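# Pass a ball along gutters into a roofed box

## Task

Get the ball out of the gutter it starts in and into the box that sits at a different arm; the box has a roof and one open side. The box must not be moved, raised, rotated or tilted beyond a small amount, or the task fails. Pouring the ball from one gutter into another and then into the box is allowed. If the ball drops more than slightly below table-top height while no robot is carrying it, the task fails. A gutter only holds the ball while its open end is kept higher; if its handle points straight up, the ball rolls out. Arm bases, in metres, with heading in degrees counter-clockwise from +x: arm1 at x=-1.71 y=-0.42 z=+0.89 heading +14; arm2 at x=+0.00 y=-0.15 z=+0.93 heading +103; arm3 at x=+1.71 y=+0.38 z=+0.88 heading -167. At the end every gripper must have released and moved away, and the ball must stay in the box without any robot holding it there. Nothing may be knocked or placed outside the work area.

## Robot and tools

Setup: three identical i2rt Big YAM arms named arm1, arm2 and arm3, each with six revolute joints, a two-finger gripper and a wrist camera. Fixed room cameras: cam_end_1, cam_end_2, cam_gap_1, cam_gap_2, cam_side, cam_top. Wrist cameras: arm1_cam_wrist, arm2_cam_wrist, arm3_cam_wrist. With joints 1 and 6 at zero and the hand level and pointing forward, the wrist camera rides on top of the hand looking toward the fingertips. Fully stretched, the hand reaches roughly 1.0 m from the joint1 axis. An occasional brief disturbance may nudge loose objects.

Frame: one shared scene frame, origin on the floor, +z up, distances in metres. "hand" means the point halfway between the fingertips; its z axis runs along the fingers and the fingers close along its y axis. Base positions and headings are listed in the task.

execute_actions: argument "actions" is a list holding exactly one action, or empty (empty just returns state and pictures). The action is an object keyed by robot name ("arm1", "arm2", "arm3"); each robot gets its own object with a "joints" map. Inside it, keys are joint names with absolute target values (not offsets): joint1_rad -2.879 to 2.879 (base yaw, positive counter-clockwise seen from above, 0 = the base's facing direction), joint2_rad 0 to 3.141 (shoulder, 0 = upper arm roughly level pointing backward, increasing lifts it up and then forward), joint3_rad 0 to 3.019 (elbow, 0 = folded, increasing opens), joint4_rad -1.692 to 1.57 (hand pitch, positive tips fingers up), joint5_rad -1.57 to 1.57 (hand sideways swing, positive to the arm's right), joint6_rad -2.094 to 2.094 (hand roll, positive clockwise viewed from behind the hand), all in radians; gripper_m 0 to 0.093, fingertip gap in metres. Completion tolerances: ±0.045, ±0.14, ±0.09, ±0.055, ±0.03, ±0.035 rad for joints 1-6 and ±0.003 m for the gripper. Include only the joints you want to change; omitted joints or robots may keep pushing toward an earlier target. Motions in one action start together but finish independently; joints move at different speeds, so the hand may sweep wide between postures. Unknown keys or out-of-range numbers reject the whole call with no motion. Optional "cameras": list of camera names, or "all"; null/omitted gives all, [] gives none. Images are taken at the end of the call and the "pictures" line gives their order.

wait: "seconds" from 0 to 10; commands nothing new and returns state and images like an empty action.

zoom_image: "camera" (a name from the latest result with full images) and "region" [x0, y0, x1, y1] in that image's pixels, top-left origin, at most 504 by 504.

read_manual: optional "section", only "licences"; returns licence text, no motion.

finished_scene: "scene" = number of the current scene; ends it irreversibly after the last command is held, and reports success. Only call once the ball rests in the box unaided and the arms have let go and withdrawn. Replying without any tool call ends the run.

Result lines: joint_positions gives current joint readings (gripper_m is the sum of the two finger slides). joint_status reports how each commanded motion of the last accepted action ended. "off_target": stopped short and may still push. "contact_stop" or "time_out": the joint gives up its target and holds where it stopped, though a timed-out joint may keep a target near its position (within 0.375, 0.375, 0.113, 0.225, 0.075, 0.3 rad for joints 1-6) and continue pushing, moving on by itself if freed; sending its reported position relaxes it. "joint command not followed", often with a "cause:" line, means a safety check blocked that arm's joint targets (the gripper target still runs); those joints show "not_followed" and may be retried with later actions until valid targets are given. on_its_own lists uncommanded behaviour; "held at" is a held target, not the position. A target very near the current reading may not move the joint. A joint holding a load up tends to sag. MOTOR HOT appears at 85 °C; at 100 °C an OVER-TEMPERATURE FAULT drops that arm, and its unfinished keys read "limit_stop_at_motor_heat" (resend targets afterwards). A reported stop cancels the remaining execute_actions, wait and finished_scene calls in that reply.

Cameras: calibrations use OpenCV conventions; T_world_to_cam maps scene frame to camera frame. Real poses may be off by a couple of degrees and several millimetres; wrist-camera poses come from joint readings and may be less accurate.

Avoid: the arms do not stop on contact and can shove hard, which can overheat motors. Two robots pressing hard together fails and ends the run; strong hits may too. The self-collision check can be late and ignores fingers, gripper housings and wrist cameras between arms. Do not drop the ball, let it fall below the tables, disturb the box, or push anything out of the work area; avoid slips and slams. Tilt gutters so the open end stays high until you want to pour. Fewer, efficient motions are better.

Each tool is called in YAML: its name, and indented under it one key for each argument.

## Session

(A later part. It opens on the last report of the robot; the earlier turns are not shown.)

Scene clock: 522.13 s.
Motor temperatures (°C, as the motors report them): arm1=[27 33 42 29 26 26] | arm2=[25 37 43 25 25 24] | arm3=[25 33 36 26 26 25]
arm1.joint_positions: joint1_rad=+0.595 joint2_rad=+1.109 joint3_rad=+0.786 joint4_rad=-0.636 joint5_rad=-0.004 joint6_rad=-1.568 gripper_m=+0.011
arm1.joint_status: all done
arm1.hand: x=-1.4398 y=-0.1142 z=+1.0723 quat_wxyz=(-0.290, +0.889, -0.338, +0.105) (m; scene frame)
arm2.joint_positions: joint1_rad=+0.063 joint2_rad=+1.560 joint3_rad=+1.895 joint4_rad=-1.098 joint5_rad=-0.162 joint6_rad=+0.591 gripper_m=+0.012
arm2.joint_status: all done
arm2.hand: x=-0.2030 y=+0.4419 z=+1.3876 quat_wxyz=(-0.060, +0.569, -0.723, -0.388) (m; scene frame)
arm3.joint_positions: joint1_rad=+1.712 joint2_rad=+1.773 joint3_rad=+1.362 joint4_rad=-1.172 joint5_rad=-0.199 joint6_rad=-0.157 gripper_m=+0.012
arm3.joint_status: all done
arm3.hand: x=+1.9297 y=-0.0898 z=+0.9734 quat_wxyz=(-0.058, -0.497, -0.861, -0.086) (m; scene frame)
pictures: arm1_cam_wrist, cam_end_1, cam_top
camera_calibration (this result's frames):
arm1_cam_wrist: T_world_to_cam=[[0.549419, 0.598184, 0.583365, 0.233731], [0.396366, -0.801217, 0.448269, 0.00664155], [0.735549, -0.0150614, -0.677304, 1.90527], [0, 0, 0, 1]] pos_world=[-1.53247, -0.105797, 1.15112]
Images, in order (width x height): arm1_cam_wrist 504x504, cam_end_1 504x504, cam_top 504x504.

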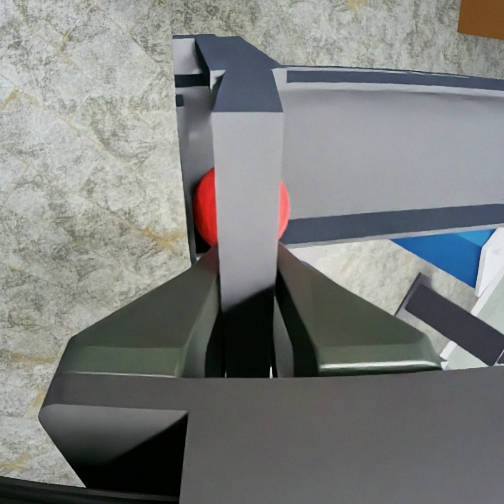

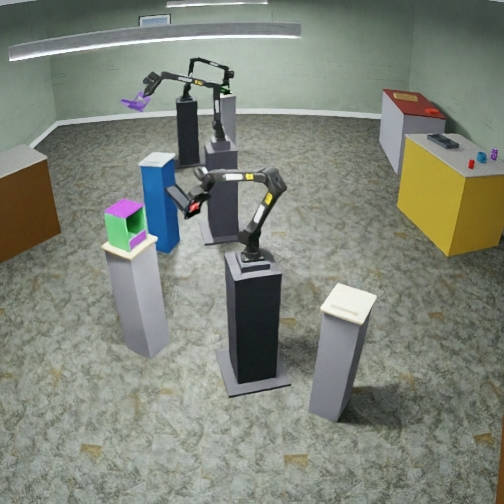

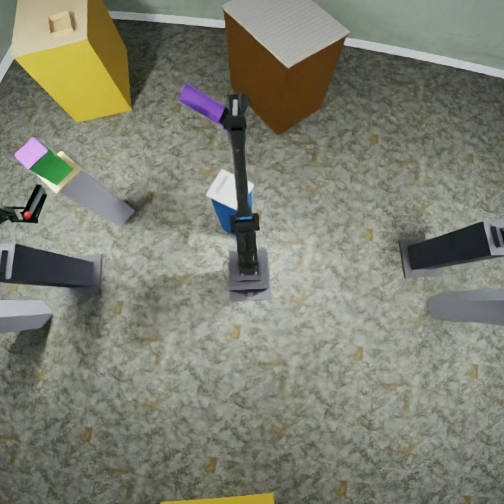

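execute_actions:
  actions:
    - {"arm1": {"joints": {"joint1_rad": 1.05, "joint4_rad": -0.955}}, "arm2": {"joints": {"joint3_rad": 1.55}}, "arm3": {"joints": {"joint3_rad": 1.335}}}
  cameras: ["arm1_cam_wrist", "cam_end_1", "cam_top", "cam_side"]

zoom_image:
  camera: "cam_end_1"
  region: [90, 170, 210, 270]

Scene clock: 551.87 s.
Motor temperatures (°C, as the motors report them): arm1=[27 31 42 29 26 26] | arm2=[25 35 43 25 25 24] | arm3=[25 33 35 26 26 25]
arm1.joint_positions: joint1_rad=+1.051 joint2_rad=+1.109 joint3_rad=+0.786 joint4_rad=-0.953 joint5_rad=-0.001 joint6_rad=-1.568 gripper_m=+0.011
arm1.joint_status: all done
arm1.hand: x=-1.6236 y=-0.0915 z=+1.0374 quat_wxyz=(-0.153, +0.979, -0.133, +0.021) (m; scene frame)
arm2.joint_positions: joint1_rad=+0.063 joint2_rad=+1.567 joint3_rad=+1.524 joint4_rad=-1.098 joint5_rad=-0.163 joint6_rad=+0.589 gripper_m=+0.012
arm2.joint_status: all done
arm2.hand: x=-0.1884 y=+0.3902 z=+1.1932 quat_wxyz=(+0.005, +0.591, -0.776, -0.222) (m; scene frame)
arm3.joint_positions: joint1_rad=+1.712 joint2_rad=+1.772 joint3_rad=+1.344 joint4_rad=-1.170 joint5_rad=-0.199 joint6_rad=-0.157 gripper_m=+0.012
arm3.joint_status: all done
arm3.hand: x=+1.9275 y=-0.0839 z=+0.9679 quat_wxyz=(-0.052, -0.498, -0.861, -0.091) (m; scene frame)
pictures: arm1_cam_wrist, cam_end_1, cam_side, cam_top
camera_calibration (this result's frames):
arm1_cam_wrist: T_world_to_cam=[[0.263611, 0.916316, 0.301455, 0.198976], [0.744949, -0.391918, 0.539862, 0.621696], [0.612829, 0.0822556, -0.785923, 1.9395], [0, 0, 0, 1]] pos_world=[-1.70417, -0.0982057, 1.12868]
Images, in order (width x height): arm1_cam_wrist 504x504, cam_end_1 504x504, cam_side 504x504, cam_top 504x504.

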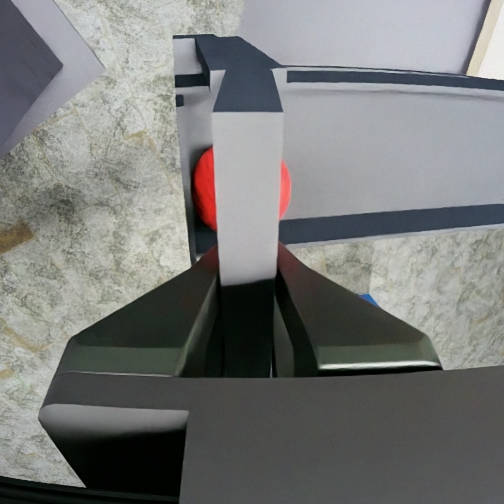

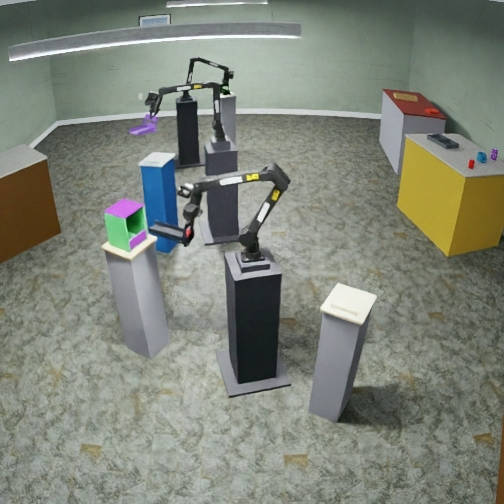

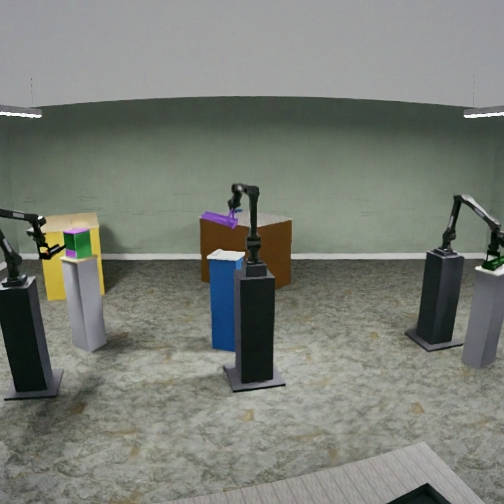

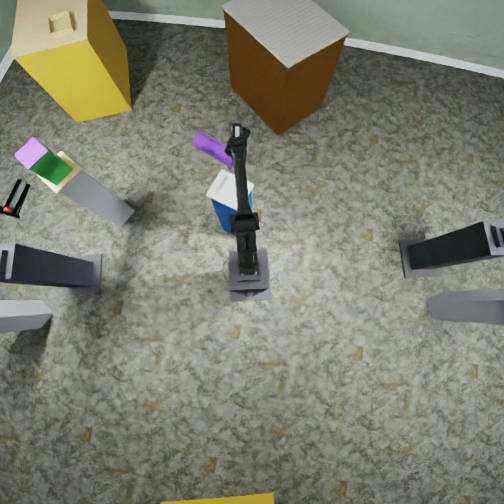

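Region (90, 170, 210, 270) of cam_end_1's 504x504 image, scaled by 4.200, with more detail than that image has.

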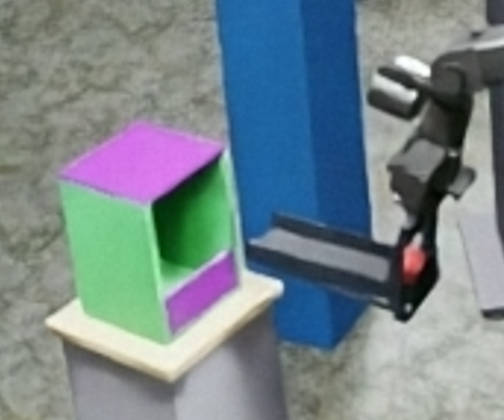

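zoom_image:
  camera: "cam_side"
  region: [25, 215, 105, 275]

zoom_image:
  camera: "cam_top"
  region: [0, 125, 100, 225]

Region (25, 215, 105, 275) of cam_side's 504x504 image, scaled by 6.300, with more detail than that image has; it fills the top 378 rows of this view, and the rest is white.

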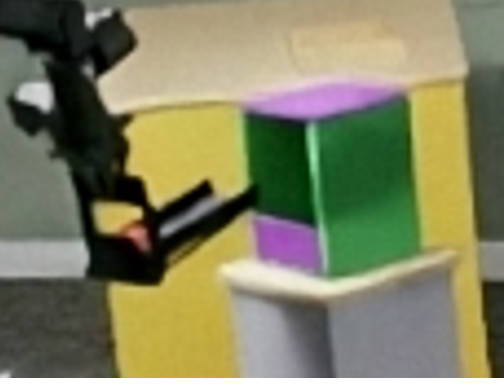

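Region (0, 125, 100, 225) of cam_top's 504x504 image, scaled by 5.040, with more detail than that image has.

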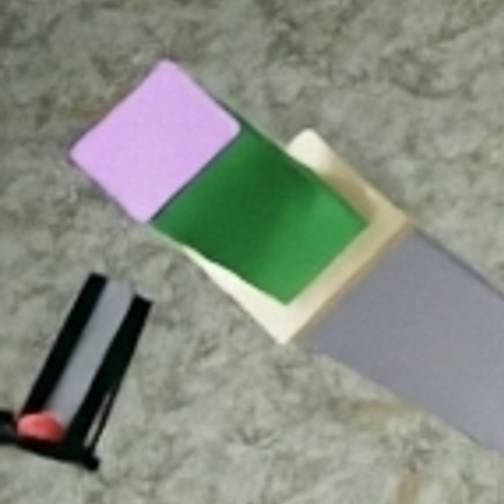

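execute_actions:
  actions:
    - {"arm1": {"joints": {"joint1_rad": 1.032, "joint2_rad": 1.32, "joint3_rad": 1.06}}, "arm2": {"joints": {"joint3_rad": 1.235}}, "arm3": {"joints": {"gripper_m": 0.06}}}
  cameras: ["arm1_cam_wrist", "cam_end_1", "cam_side", "cam_end_2"]

zoom_image:
  camera: "cam_end_1"
  region: [90, 170, 210, 270]

zoom_image:
  camera: "cam_side"
  region: [25, 215, 105, 275]

Scene clock: 623.37 s.
Motor temperatures (°C, as the motors report them): arm1=[27 30 42 29 26 26] | arm2=[25 34 43 25 25 24] | arm3=[25 33 34 26 26 25]
arm1.joint_positions: joint1_rad=+1.039 joint2_rad=+1.339 joint3_rad=+0.998 joint4_rad=-0.962 joint5_rad=-0.001 joint6_rad=-1.568 gripper_m=+0.011
arm1.joint_status: all done
arm1.hand: x=-1.5977 y=-0.0174 z=+1.0454 quat_wxyz=(-0.140, +0.980, -0.139, +0.020) (m; scene frame)
arm2.joint_positions: joint1_rad=+0.063 joint2_rad=+1.567 joint3_rad=+1.212 joint4_rad=-1.097 joint5_rad=-0.163 joint6_rad=+0.589 gripper_m=+0.012
arm2.joint_status: all done
arm2.hand: x=-0.1609 y=+0.2963 z=+1.0577 quat_wxyz=(+0.059, +0.593, -0.799, -0.078) (m; scene frame)
arm3.joint_positions: joint1_rad=+1.712 joint2_rad=+1.765 joint3_rad=+1.344 joint4_rad=-1.170 joint5_rad=-0.198 joint6_rad=-0.157 gripper_m=+0.060
arm3.joint_status: all done
arm3.hand: x=+1.9275 y=-0.0842 z=+0.9712 quat_wxyz=(-0.055, -0.498, -0.861, -0.089) (m; scene frame)
pictures: arm1_cam_wrist, cam_end_1, cam_end_2, cam_side
camera_calibration (this result's frames):
arm1_cam_wrist: T_world_to_cam=[[0.277345, 0.920188, 0.276286, 0.170126], [0.743988, -0.38765, 0.544251, 0.621069], [0.607916, 0.0546081, -0.792122, 1.92199], [0, 0, 0, 1]] pos_world=[-1.67766, -0.0207464, 1.13743]
Images, in order (width x height): arm1_cam_wrist 504x504, cam_end_1 504x504, cam_end_2 504x504, cam_side 504x504.

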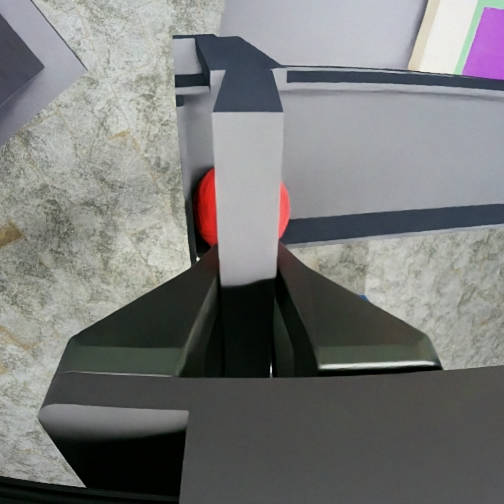

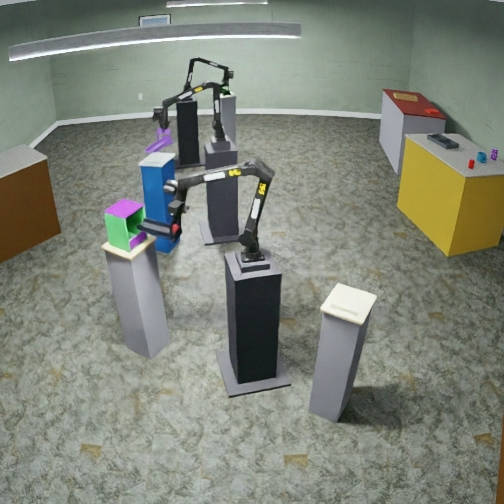

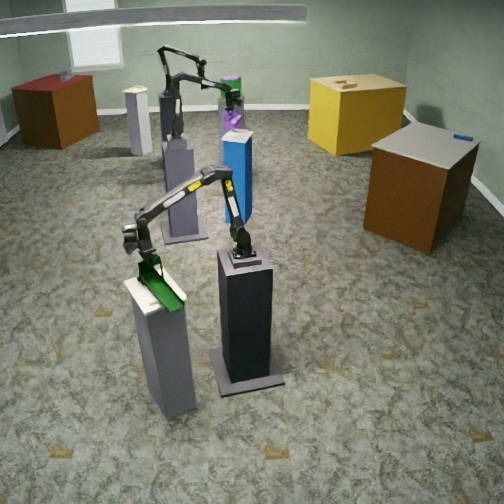

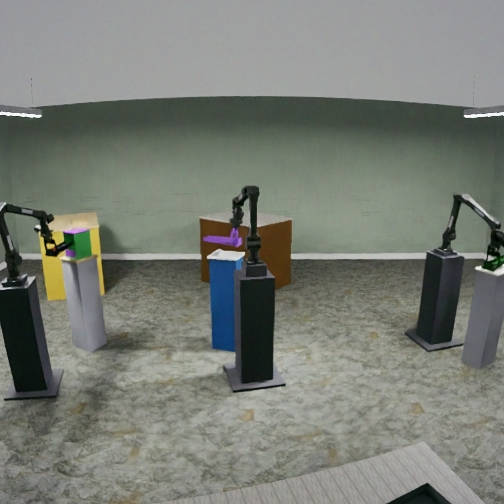

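Region (90, 170, 210, 270) of cam_end_1's 504x504 image, scaled by 4.200, with more detail than that image has.

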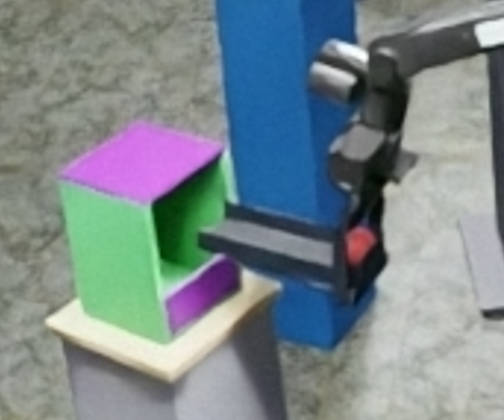

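Region (25, 215, 105, 275) of cam_side's 504x504 image, scaled by 6.300, with more detail than that image has; it fills the top 378 rows of this view, and the rest is white.

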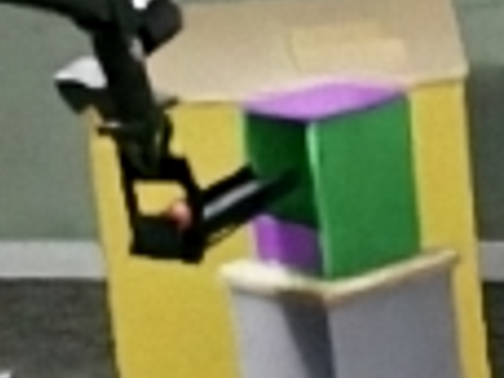

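zoom_image:
  camera: "arm1_cam_wrist"
  region: [384, 0, 504, 100]

Region (384, 0, 504, 100) of arm1_cam_wrist's 504x504 image, scaled by 4.200, with more detail than that image has.

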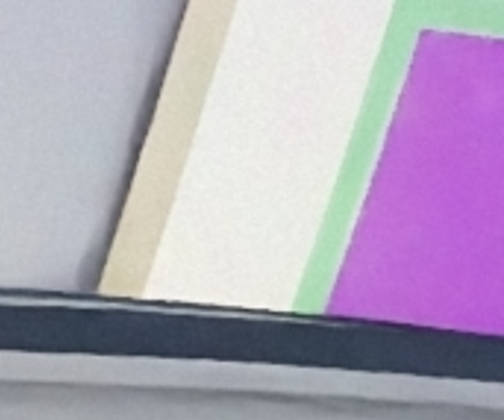

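execute_actions:
  actions:
    - {"arm1": {"joints": {"joint1_rad": 1.022, "joint2_rad": 1.47, "joint3_rad": 1.255, "joint4_rad": -1.005}}, "arm2": {"joints": {"joint2_rad": 1.755, "joint4_rad": -0.865}}, "arm3": {"joints": {"joint2_rad": 1.55}}}
  cameras: ["arm1_cam_wrist", "cam_end_1", "cam_side", "cam_end_2"]

zoom_image:
  camera: "cam_end_1"
  region: [90, 170, 210, 270]

zoom_image:
  camera: "arm1_cam_wrist"
  region: [344, 0, 504, 300]

Scene clock: 676.80 s.
Motor temperatures (°C, as the motors report them): arm1=[27 30 46 29 26 26] | arm2=[25 34 42 25 25 24] | arm3=[25 33 34 26 26 25]
arm1.joint_positions: joint1_rad=+1.029 joint2_rad=+1.488 joint3_rad=+1.188 joint4_rad=-1.007 joint5_rad=-0.001 joint6_rad=-1.568 gripper_m=+0.011
arm1.joint_status: all done
arm1.hand: x=-1.5762 y=+0.0399 z=+1.0600 quat_wxyz=(-0.138, +0.980, -0.144, +0.021) (m; scene frame)
arm2.joint_positions: joint1_rad=+0.064 joint2_rad=+1.770 joint3_rad=+1.212 joint4_rad=-0.879 joint5_rad=-0.166 joint6_rad=+0.588 gripper_m=+0.012
arm2.joint_status: all done
arm2.hand: x=-0.1741 y=+0.3376 z=+0.9667 quat_wxyz=(+0.058, +0.594, -0.798, -0.085) (m; scene frame)
arm3.joint_positions: joint1_rad=+1.712 joint2_rad=+1.534 joint3_rad=+1.341 joint4_rad=-1.170 joint5_rad=-0.198 joint6_rad=-0.157 gripper_m=+0.060
arm3.joint_status: all done
arm3.hand: x=+1.9252 y=-0.0809 z=+1.0819 quat_wxyz=(-0.143, -0.486, -0.862, -0.017) (m; scene frame)
pictures: arm1_cam_wrist, cam_end_1, cam_end_2, cam_side
camera_calibration (this result's frames):
arm1_cam_wrist: T_world_to_cam=[[0.286807, 0.918374, 0.272638, 0.126309], [0.740781, -0.393063, 0.544742, 0.613982], [0.607441, 0.0457297, -0.793047, 1.91792], [0, 0, 0, 1]] pos_world=[-1.65608, 0.0376286, 1.1521]
Images, in order (width x height): arm1_cam_wrist 504x504, cam_end_1 504x504, cam_end_2 504x504, cam_side 504x504.

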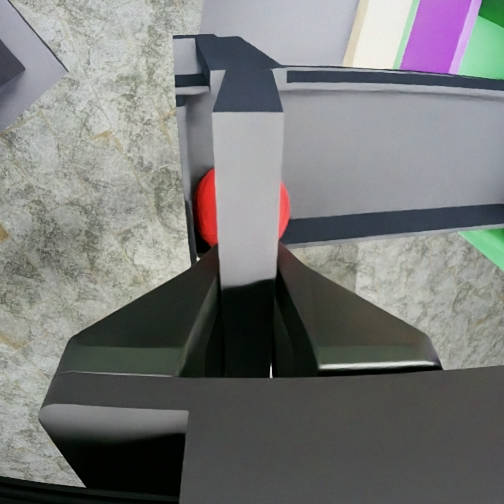

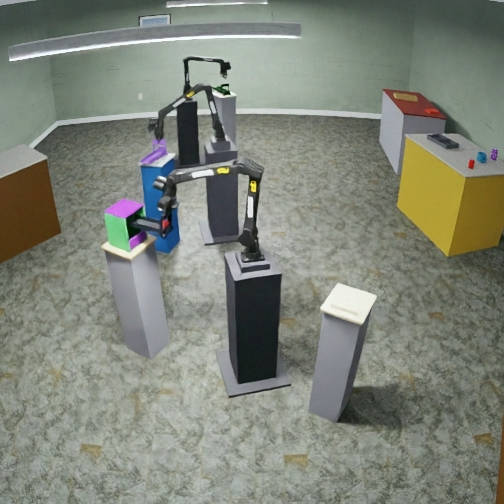

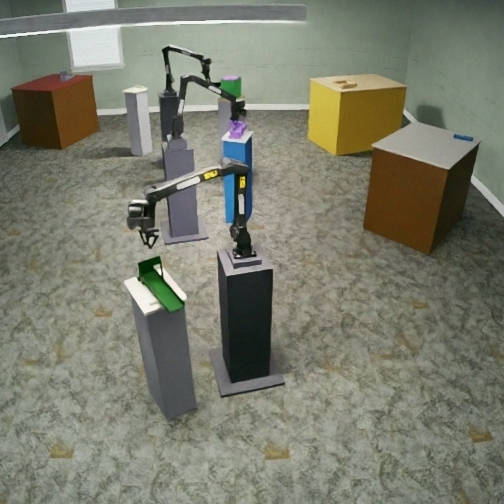

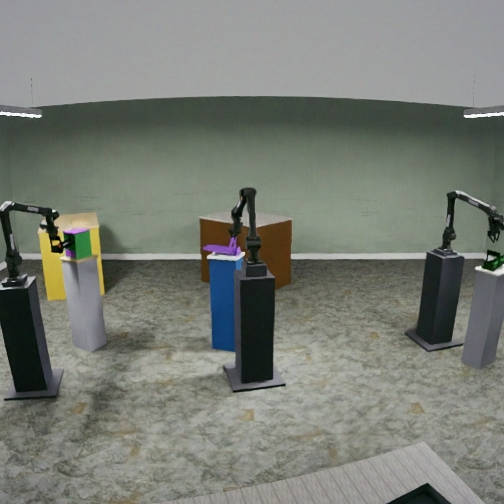

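Region (90, 170, 210, 270) of cam_end_1's 504x504 image, scaled by 4.200, with more detail than that image has.

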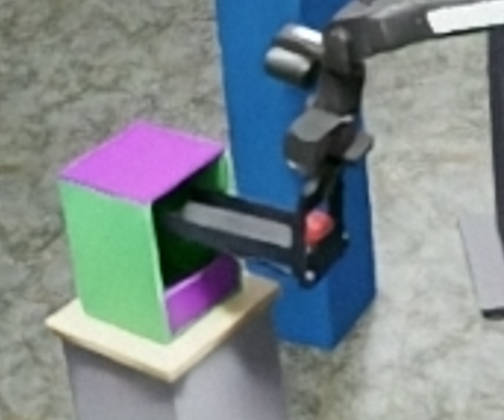

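Region (344, 0, 504, 300) of arm1_cam_wrist's 504x504 image, scaled by 1.680, with more detail than that image has; it fills the left 269 columns of this view, and the rest is white.

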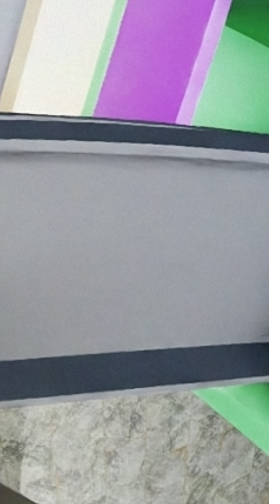

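execute_actions:
  actions:
    - {"arm1": {"joints": {"joint2_rad": 1.582, "joint3_rad": 1.418, "joint4_rad": -1.11}}, "arm2": {"joints": {"gripper_m": 0.06}}}
  cameras: ["arm1_cam_wrist", "cam_end_1", "cam_side"]

zoom_image:
  camera: "cam_end_1"
  region: [90, 170, 210, 270]

Scene clock: 703.93 s.
Motor temperatures (°C, as the motors report them): arm1=[27 30 47 29 26 26] | arm2=[25 34 42 25 25 24] | arm3=[25 32 34 26 26 25]
arm1.joint_positions: joint1_rad=+1.029 joint2_rad=+1.596 joint3_rad=+1.347 joint4_rad=-1.107 joint5_rad=-0.001 joint6_rad=-1.568 gripper_m=+0.011
arm1.joint_status: all done
arm1.hand: x=-1.5663 y=+0.0731 z=+1.0702 quat_wxyz=(-0.114, +0.983, -0.145, +0.017) (m; scene frame)
arm2.joint_positions: joint1_rad=+0.064 joint2_rad=+1.770 joint3_rad=+1.212 joint4_rad=-0.878 joint5_rad=-0.165 joint6_rad=+0.588 gripper_m=+0.060
arm2.joint_status: all done
arm2.hand: x=-0.1742 y=+0.3378 z=+0.9667 quat_wxyz=(+0.058, +0.594, -0.798, -0.085) (m; scene frame)
arm3.joint_positions: joint1_rad=+1.712 joint2_rad=+1.534 joint3_rad=+1.341 joint4_rad=-1.170 joint5_rad=-0.198 joint6_rad=-0.157 gripper_m=+0.060
arm3.joint_status: not commanded
arm3.hand: x=+1.9252 y=-0.0809 z=+1.0819 quat_wxyz=(-0.143, -0.486, -0.862, -0.017) (m; scene frame)
pictures: arm1_cam_wrist, cam_end_1, cam_side
camera_calibration (this result's frames):
arm1_cam_wrist: T_world_to_cam=[[0.290417, 0.930075, 0.224985, 0.145972], [0.748474, -0.367281, 0.55217, 0.616372], [0.596192, 0.00803589, -0.802801, 1.91403], [0, 0, 0, 1]] pos_world=[-1.64486, 0.0752359, 1.1634]
Images, in order (width x height): arm1_cam_wrist 504x504, cam_end_1 504x504, cam_side 504x504.

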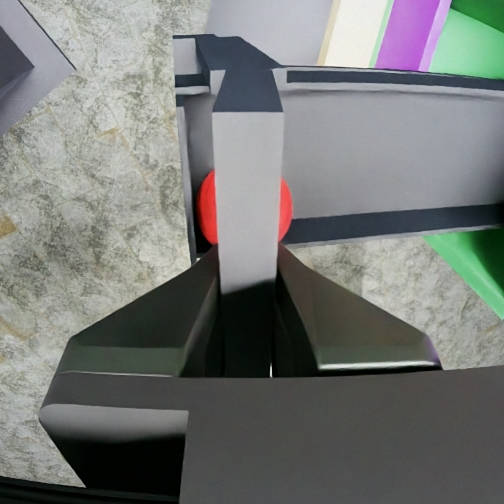

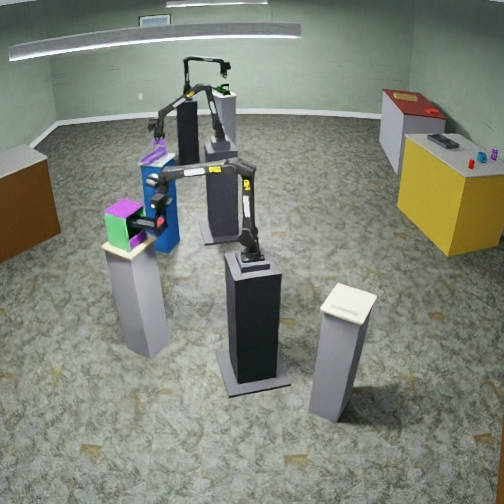

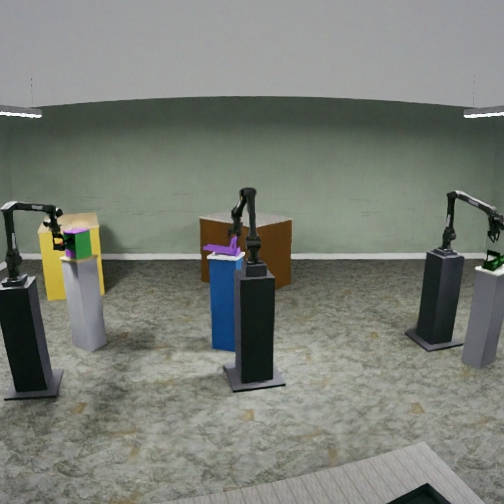

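Region (90, 170, 210, 270) of cam_end_1's 504x504 image, scaled by 4.200, with more detail than that image has.

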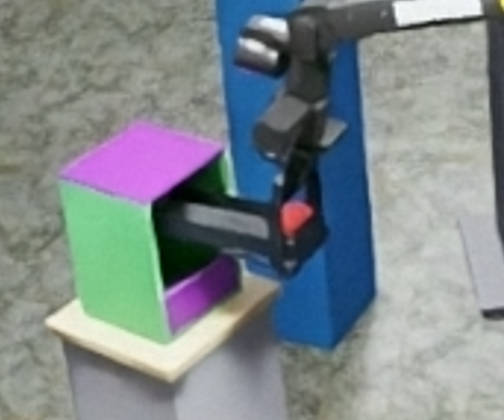

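execute_actions:
  actions:
    - {"arm1": {"joints": {"joint4_rad": -1.225}}, "arm2": {"joints": {"joint2_rad": 1.6}}}
  cameras: ["arm1_cam_wrist", "cam_end_1"]

zoom_image:
  camera: "cam_end_1"
  region: [90, 170, 210, 270]

Scene clock: 713.03 s.
Motor temperatures (°C, as the motors report them): arm1=[27 30 47 29 26 26] | arm2=[25 34 41 25 25 24] | arm3=[25 32 34 26 26 25]
arm1.joint_positions: joint1_rad=+1.029 joint2_rad=+1.596 joint3_rad=+1.347 joint4_rad=-1.220 joint5_rad=-0.001 joint6_rad=-1.568 gripper_m=+0.011
arm1.joint_status: all done
arm1.hand: x=-1.5741 y=+0.0468 z=+1.0653 quat_wxyz=(-0.058, +0.988, -0.146, +0.009) (m; scene frame)
arm2.joint_positions: joint1_rad=+0.064 joint2_rad=+1.589 joint3_rad=+1.212 joint4_rad=-0.877 joint5_rad=-0.165 joint6_rad=+0.588 gripper_m=+0.060
arm2.joint_status: all done
arm2.hand: x=-0.1765 y=+0.3463 z=+1.0581 quat_wxyz=(+0.026, +0.594, -0.786, -0.170) (m; scene frame)
arm3.joint_positions: joint1_rad=+1.712 joint2_rad=+1.534 joint3_rad=+1.341 joint4_rad=-1.170 joint5_rad=-0.198 joint6_rad=-0.157 gripper_m=+0.060
arm3.joint_status: not commanded
arm3.hand: x=+1.9252 y=-0.0809 z=+1.0819 quat_wxyz=(-0.143, -0.486, -0.862, -0.017) (m; scene frame)
pictures: arm1_cam_wrist, cam_end_1
camera_calibration (this result's frames):
arm1_cam_wrist: T_world_to_cam=[[0.296152, 0.948386, 0.113394, 0.300828], [0.766526, -0.306819, 0.564181, 0.628045], [0.569853, -0.0801645, -0.817827, 1.89372], [0, 0, 0, 1]] pos_world=[-1.64964, 0.0592043, 1.16029]
Images, in order (width x height): arm1_cam_wrist 504x504, cam_end_1 504x504.

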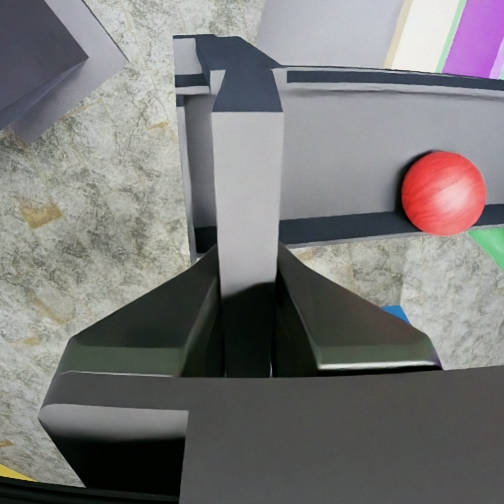

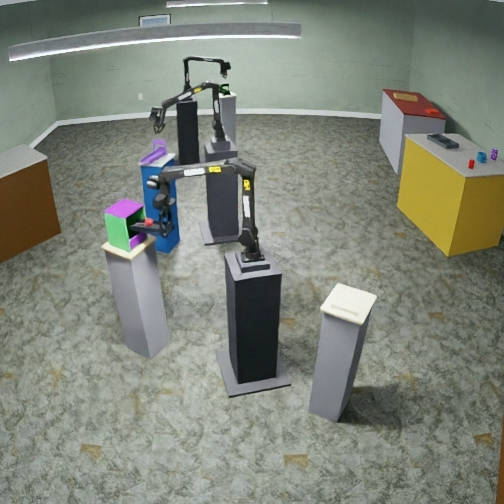

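Region (90, 170, 210, 270) of cam_end_1's 504x504 image, scaled by 4.200, with more detail than that image has.

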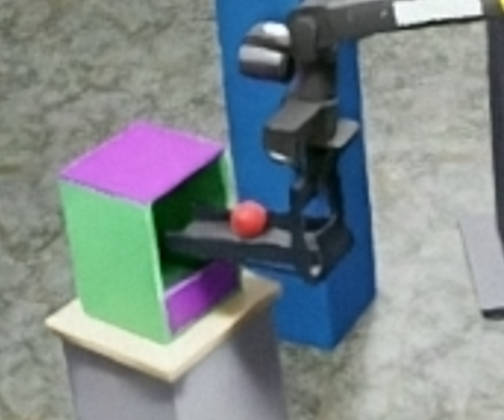

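execute_actions:
  actions: []
  cameras: ["arm1_cam_wrist", "cam_end_1", "cam_top"]

Scene clock: 726.30 s.
Motor temperatures (°C, as the motors report them): arm1=[27 30 48 29 26 26] | arm2=[25 33 42 25 25 24] | arm3=[25 32 34 26 26 25]
arm1.joint_positions: joint1_rad=+1.029 joint2_rad=+1.596 joint3_rad=+1.347 joint4_rad=-1.222 joint5_rad=-0.001 joint6_rad=-1.568 gripper_m=+0.011
arm1.joint_status: all done
arm1.hand: x=-1.5742 y=+0.0466 z=+1.0653 quat_wxyz=(-0.058, +0.988, -0.146, +0.009) (m; scene frame)
arm2.joint_positions: joint1_rad=+0.064 joint2_rad=+1.589 joint3_rad=+1.212 joint4_rad=-0.877 joint5_rad=-0.165 joint6_rad=+0.588 gripper_m=+0.060
arm2.joint_status: all done
arm2.hand: x=-0.1765 y=+0.3463 z=+1.0581 quat_wxyz=(+0.026, +0.594, -0.786, -0.170) (m; scene frame)
arm3.joint_positions: joint1_rad=+1.712 joint2_rad=+1.534 joint3_rad=+1.341 joint4_rad=-1.170 joint5_rad=-0.198 joint6_rad=-0.157 gripper_m=+0.060
arm3.joint_status: not commanded
arm3.hand: x=+1.9252 y=-0.0809 z=+1.0819 quat_wxyz=(-0.143, -0.486, -0.862, -0.017) (m; scene frame)
pictures: arm1_cam_wrist, cam_end_1, cam_top
camera_calibration (this result's frames):
arm1_cam_wrist: T_world_to_cam=[[0.296192, 0.948509, 0.112256, 0.302377], [0.76671, -0.306202, 0.564266, 0.628213], [0.569584, -0.0810627, -0.817926, 1.89344], [0, 0, 0, 1]] pos_world=[-1.64969, 0.0590408, 1.16027]
Images, in order (width x height): arm1_cam_wrist 504x504, cam_end_1 504x504, cam_top 504x504.

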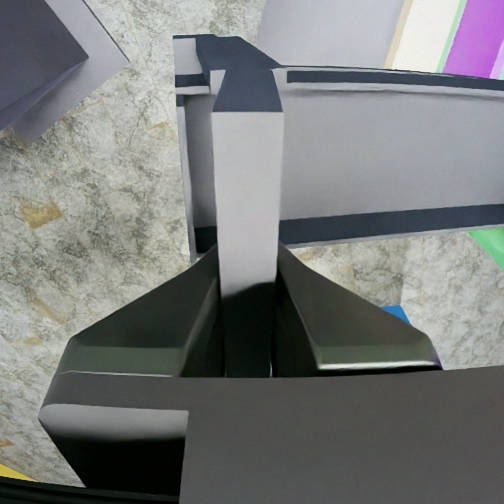

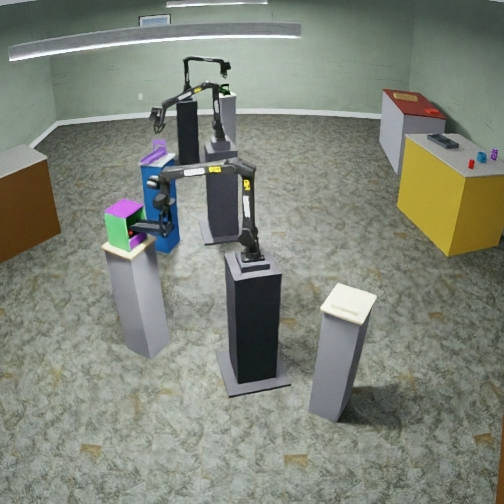

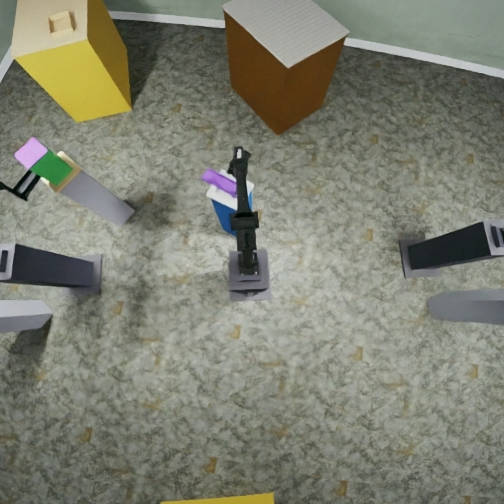

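zoom_image:
  camera: "cam_end_1"
  region: [90, 170, 210, 270]

Region (90, 170, 210, 270) of cam_end_1's 504x504 image, scaled by 4.200, with more detail than that image has.

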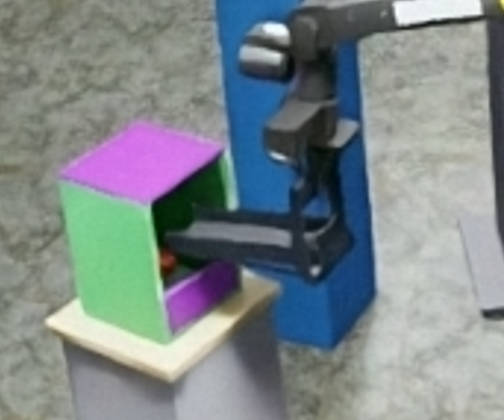

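execute_actions:
  actions:
    - {"arm1": {"joints": {"joint2_rad": 1.29, "joint3_rad": 1.12}}}
  cameras: ["cam_end_1"]

Scene clock: 740.77 s.
Motor temperatures (°C, as the motors report them): arm1=[27 30 48 29 26 26] | arm2=[25 33 42 25 25 24] | arm3=[25 32 34 26 26 25]
arm1.joint_positions: joint1_rad=+1.029 joint2_rad=+1.287 joint3_rad=+1.108 joint4_rad=-1.228 joint5_rad=-0.001 joint6_rad=-1.568 gripper_m=+0.011
arm1.joint_status: all done
arm1.hand: x=-1.6022 y=-0.0470 z=+1.0975 quat_wxyz=(-0.089, +0.985, -0.145, +0.014) (m; scene frame)
arm2.joint_positions: joint1_rad=+0.064 joint2_rad=+1.589 joint3_rad=+1.212 joint4_rad=-0.877 joint5_rad=-0.165 joint6_rad=+0.588 gripper_m=+0.060
arm2.joint_status: not commanded
arm2.hand: x=-0.1765 y=+0.3463 z=+1.0581 quat_wxyz=(+0.026, +0.594, -0.786, -0.170) (m; scene frame)
arm3.joint_positions: joint1_rad=+1.712 joint2_rad=+1.534 joint3_rad=+1.341 joint4_rad=-1.170 joint5_rad=-0.198 joint6_rad=-0.157 gripper_m=+0.060
arm3.joint_status: not commanded
arm3.hand: x=+1.9252 y=-0.0809 z=+1.0819 quat_wxyz=(-0.143, -0.486, -0.862, -0.017) (m; scene frame)
pictures: cam_end_1
Images, in order (width x height): cam_end_1 504x504.

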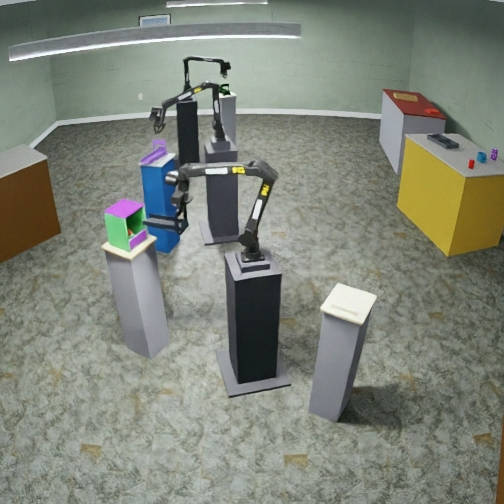

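zoom_image:
  camera: "cam_end_1"
  region: [90, 170, 210, 270]

Region (90, 170, 210, 270) of cam_end_1's 504x504 image, scaled by 4.200, with more detail than that image has.

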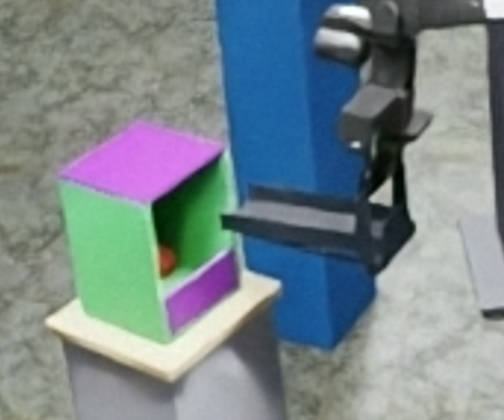

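execute_actions:
  actions:
    - {"arm1": {"joints": {"joint1_rad": -2.239, "joint2_rad": 1.53, "joint3_rad": 1.615, "joint4_rad": -1.55, "joint5_rad": 0.202, "joint6_rad": 0.103}}}
  cameras: ["cam_end_1", "arm1_cam_wrist"]

Scene clock: 809.13 s.
Motor temperatures (°C, as the motors report them): arm1=[27 29 43 29 26 26] | arm2=[25 33 42 25 25 24] | arm3=[25 32 34 26 26 25]
arm1.joint_positions: joint1_rad=-2.246 joint2_rad=+1.567 joint3_rad=+1.575 joint4_rad=-1.542 joint5_rad=+0.200 joint6_rad=+0.088 gripper_m=+0.011
arm1.joint_status: all done
arm1.hand: x=-1.9453 y=-0.8507 z=+1.1509 quat_wxyz=(+0.075, -0.859, -0.502, +0.066) (m; scene frame)
arm2.joint_positions: joint1_rad=+0.064 joint2_rad=+1.589 joint3_rad=+1.212 joint4_rad=-0.877 joint5_rad=-0.165 joint6_rad=+0.588 gripper_m=+0.060
arm2.joint_status: not commanded
arm2.hand: x=-0.1765 y=+0.3463 z=+1.0581 quat_wxyz=(+0.026, +0.594, -0.786, -0.170) (m; scene frame)
arm3.joint_positions: joint1_rad=+1.712 joint2_rad=+1.534 joint3_rad=+1.341 joint4_rad=-1.170 joint5_rad=-0.198 joint6_rad=-0.157 gripper_m=+0.060
arm3.joint_status: not commanded
arm3.hand: x=+1.9252 y=-0.0809 z=+1.0819 quat_wxyz=(-0.143, -0.486, -0.862, -0.017) (m; scene frame)
pictures: arm1_cam_wrist, cam_end_1
camera_calibration (this result's frames):
arm1_cam_wrist: T_world_to_cam=[[-0.848339, 0.493861, 0.190843, -1.44988], [0.513392, 0.679201, 0.524514, 0.98098], [0.129416, 0.542943, -0.829738, 1.79025], [0, 0, 0, 1]] pos_world=[-1.9653, -0.922248, 1.2476]
Images, in order (width x height): arm1_cam_wrist 504x504, cam_end_1 504x504.

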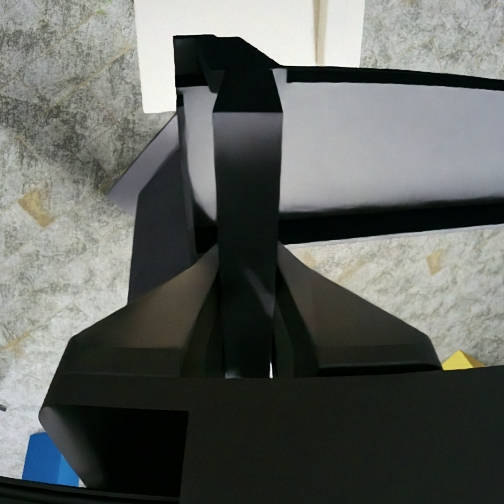

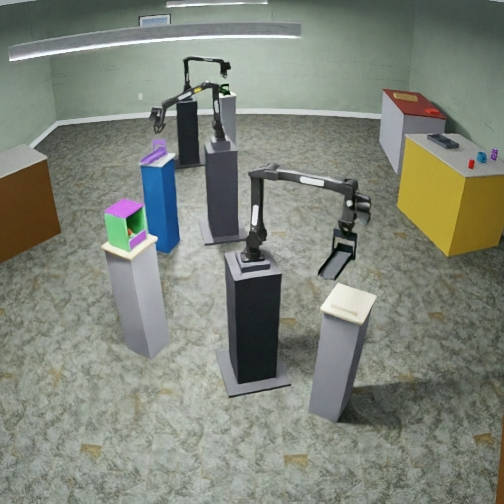

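execute_actions:
  actions:
    - {"arm1": {"joints": {"joint2_rad": 1.90, "joint4_rad": -1.203}}}
  cameras: ["cam_end_1"]

Scene clock: 819.10 s.
Motor temperatures (°C, as the motors report them): arm1=[27 30 44 29 26 26] | arm2=[25 33 42 25 25 24] | arm3=[25 32 34 26 26 25]
arm1.joint_positions: joint1_rad=-2.235 joint2_rad=+1.932 joint3_rad=+1.584 joint4_rad=-1.212 joint5_rad=+0.203 joint6_rad=+0.093 gripper_m=+0.011
arm1.joint_status: all done
arm1.hand: x=-1.9805 y=-0.9432 z=+0.9669 quat_wxyz=(+0.084, -0.857, -0.505, +0.057) (m; scene frame)
arm2.joint_positions: joint1_rad=+0.064 joint2_rad=+1.589 joint3_rad=+1.212 joint4_rad=-0.877 joint5_rad=-0.165 joint6_rad=+0.588 gripper_m=+0.060
arm2.joint_status: not commanded
arm2.hand: x=-0.1765 y=+0.3463 z=+1.0581 quat_wxyz=(+0.026, +0.594, -0.786, -0.170) (m; scene frame)
arm3.joint_positions: joint1_rad=+1.712 joint2_rad=+1.534 joint3_rad=+1.341 joint4_rad=-1.170 joint5_rad=-0.198 joint6_rad=-0.157 gripper_m=+0.060
arm3.joint_status: not commanded
arm3.hand: x=+1.9252 y=-0.0809 z=+1.0819 quat_wxyz=(-0.143, -0.486, -0.862, -0.017) (m; scene frame)
pictures: cam_end_1
Images, in order (width x height): cam_end_1 504x504.

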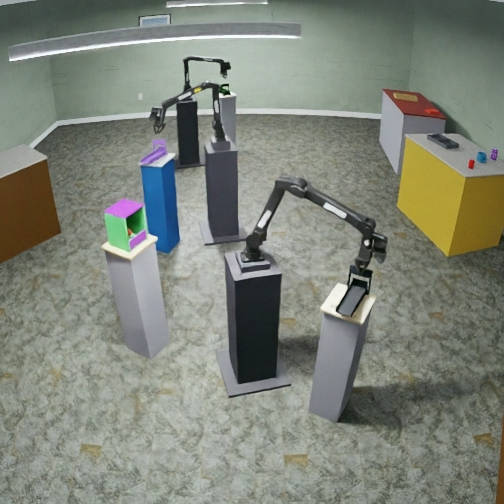

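execute_actions:
  actions:
    - {"arm1": {"joints": {"gripper_m": 0.05}}}
  cameras: []

execute_actions:
  actions:
    - {"arm1": {"joints": {"joint2_rad": 1.72}}}
  cameras: ["cam_end_1", "cam_side"]

Scene clock: 823.23 s.
Motor temperatures (°C, as the motors report them): arm1=[27 30 44 29 26 26] | arm2=[25 33 42 25 25 24] | arm3=[25 32 34 26 26 25]
arm1.joint_positions: joint1_rad=-2.235 joint2_rad=+1.931 joint3_rad=+1.584 joint4_rad=-1.212 joint5_rad=+0.201 joint6_rad=+0.093 gripper_m=+0.050
arm1.joint_status: all done
arm1.hand: x=-1.9804 y=-0.9434 z=+0.9670 quat_wxyz=(+0.083, -0.857, -0.505, +0.056) (m; scene frame)
arm2.joint_positions: joint1_rad=+0.064 joint2_rad=+1.589 joint3_rad=+1.212 joint4_rad=-0.877 joint5_rad=-0.165 joint6_rad=+0.588 gripper_m=+0.060
arm2.joint_status: not commanded
arm2.hand: x=-0.1765 y=+0.3463 z=+1.0581 quat_wxyz=(+0.026, +0.594, -0.786, -0.170) (m; scene frame)
arm3.joint_positions: joint1_rad=+1.712 joint2_rad=+1.534 joint3_rad=+1.341 joint4_rad=-1.170 joint5_rad=-0.198 joint6_rad=-0.157 gripper_m=+0.060
arm3.joint_status: not commanded
arm3.hand: x=+1.9252 y=-0.0809 z=+1.0819 quat_wxyz=(-0.143, -0.486, -0.862, -0.017) (m; scene frame)
pictures: none
No camera images: the call's "cameras" was empty. Leave "cameras" out to get every camera's image.

Scene clock: 824.47 s.
Motor temperatures (°C, as the motors report them): arm1=[27 30 44 29 26 26] | arm2=[25 33 42 25 25 24] | arm3=[25 32 34 26 26 25]
arm1.joint_positions: joint1_rad=-2.235 joint2_rad=+1.712 joint3_rad=+1.584 joint4_rad=-1.212 joint5_rad=+0.201 joint6_rad=+0.093 gripper_m=+0.050
arm1.joint_status: all done
arm1.hand: x=-1.9796 y=-0.9415 z=+1.0895 quat_wxyz=(+0.019, -0.858, -0.493, +0.144) (m; scene frame)
arm2.joint_positions: joint1_rad=+0.064 joint2_rad=+1.589 joint3_rad=+1.212 joint4_rad=-0.877 joint5_rad=-0.165 joint6_rad=+0.588 gripper_m=+0.060
arm2.joint_status: not commanded
arm2.hand: x=-0.1765 y=+0.3463 z=+1.0581 quat_wxyz=(+0.026, +0.594, -0.786, -0.170) (m; scene frame)
arm3.joint_positions: joint1_rad=+1.712 joint2_rad=+1.534 joint3_rad=+1.341 joint4_rad=-1.170 joint5_rad=-0.198 joint6_rad=-0.157 gripper_m=+0.060
arm3.joint_status: not commanded
arm3.hand: x=+1.9252 y=-0.0809 z=+1.0819 quat_wxyz=(-0.143, -0.486, -0.862, -0.017) (m; scene frame)
pictures: cam_end_1, cam_side
Images, in order (width x height): cam_end_1 504x504, cam_side 504x504.

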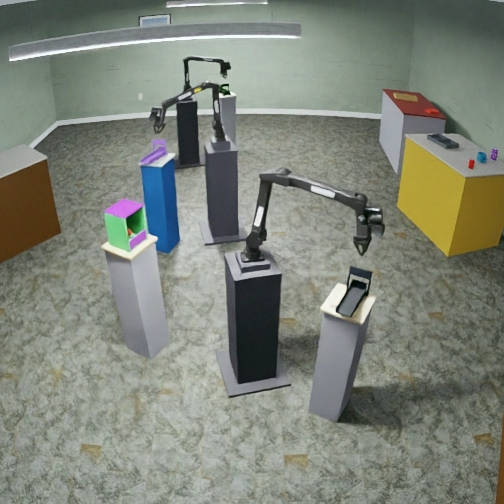

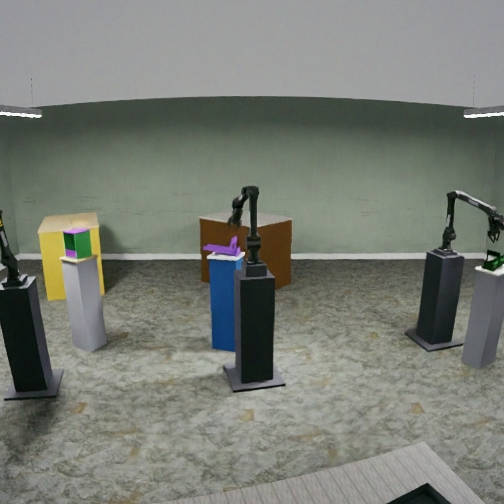

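The ball is in the box, all three gutters are back on their tables, and the arms are clear.

finished_scene:
  scene: 2

The scene is finished: the task was done.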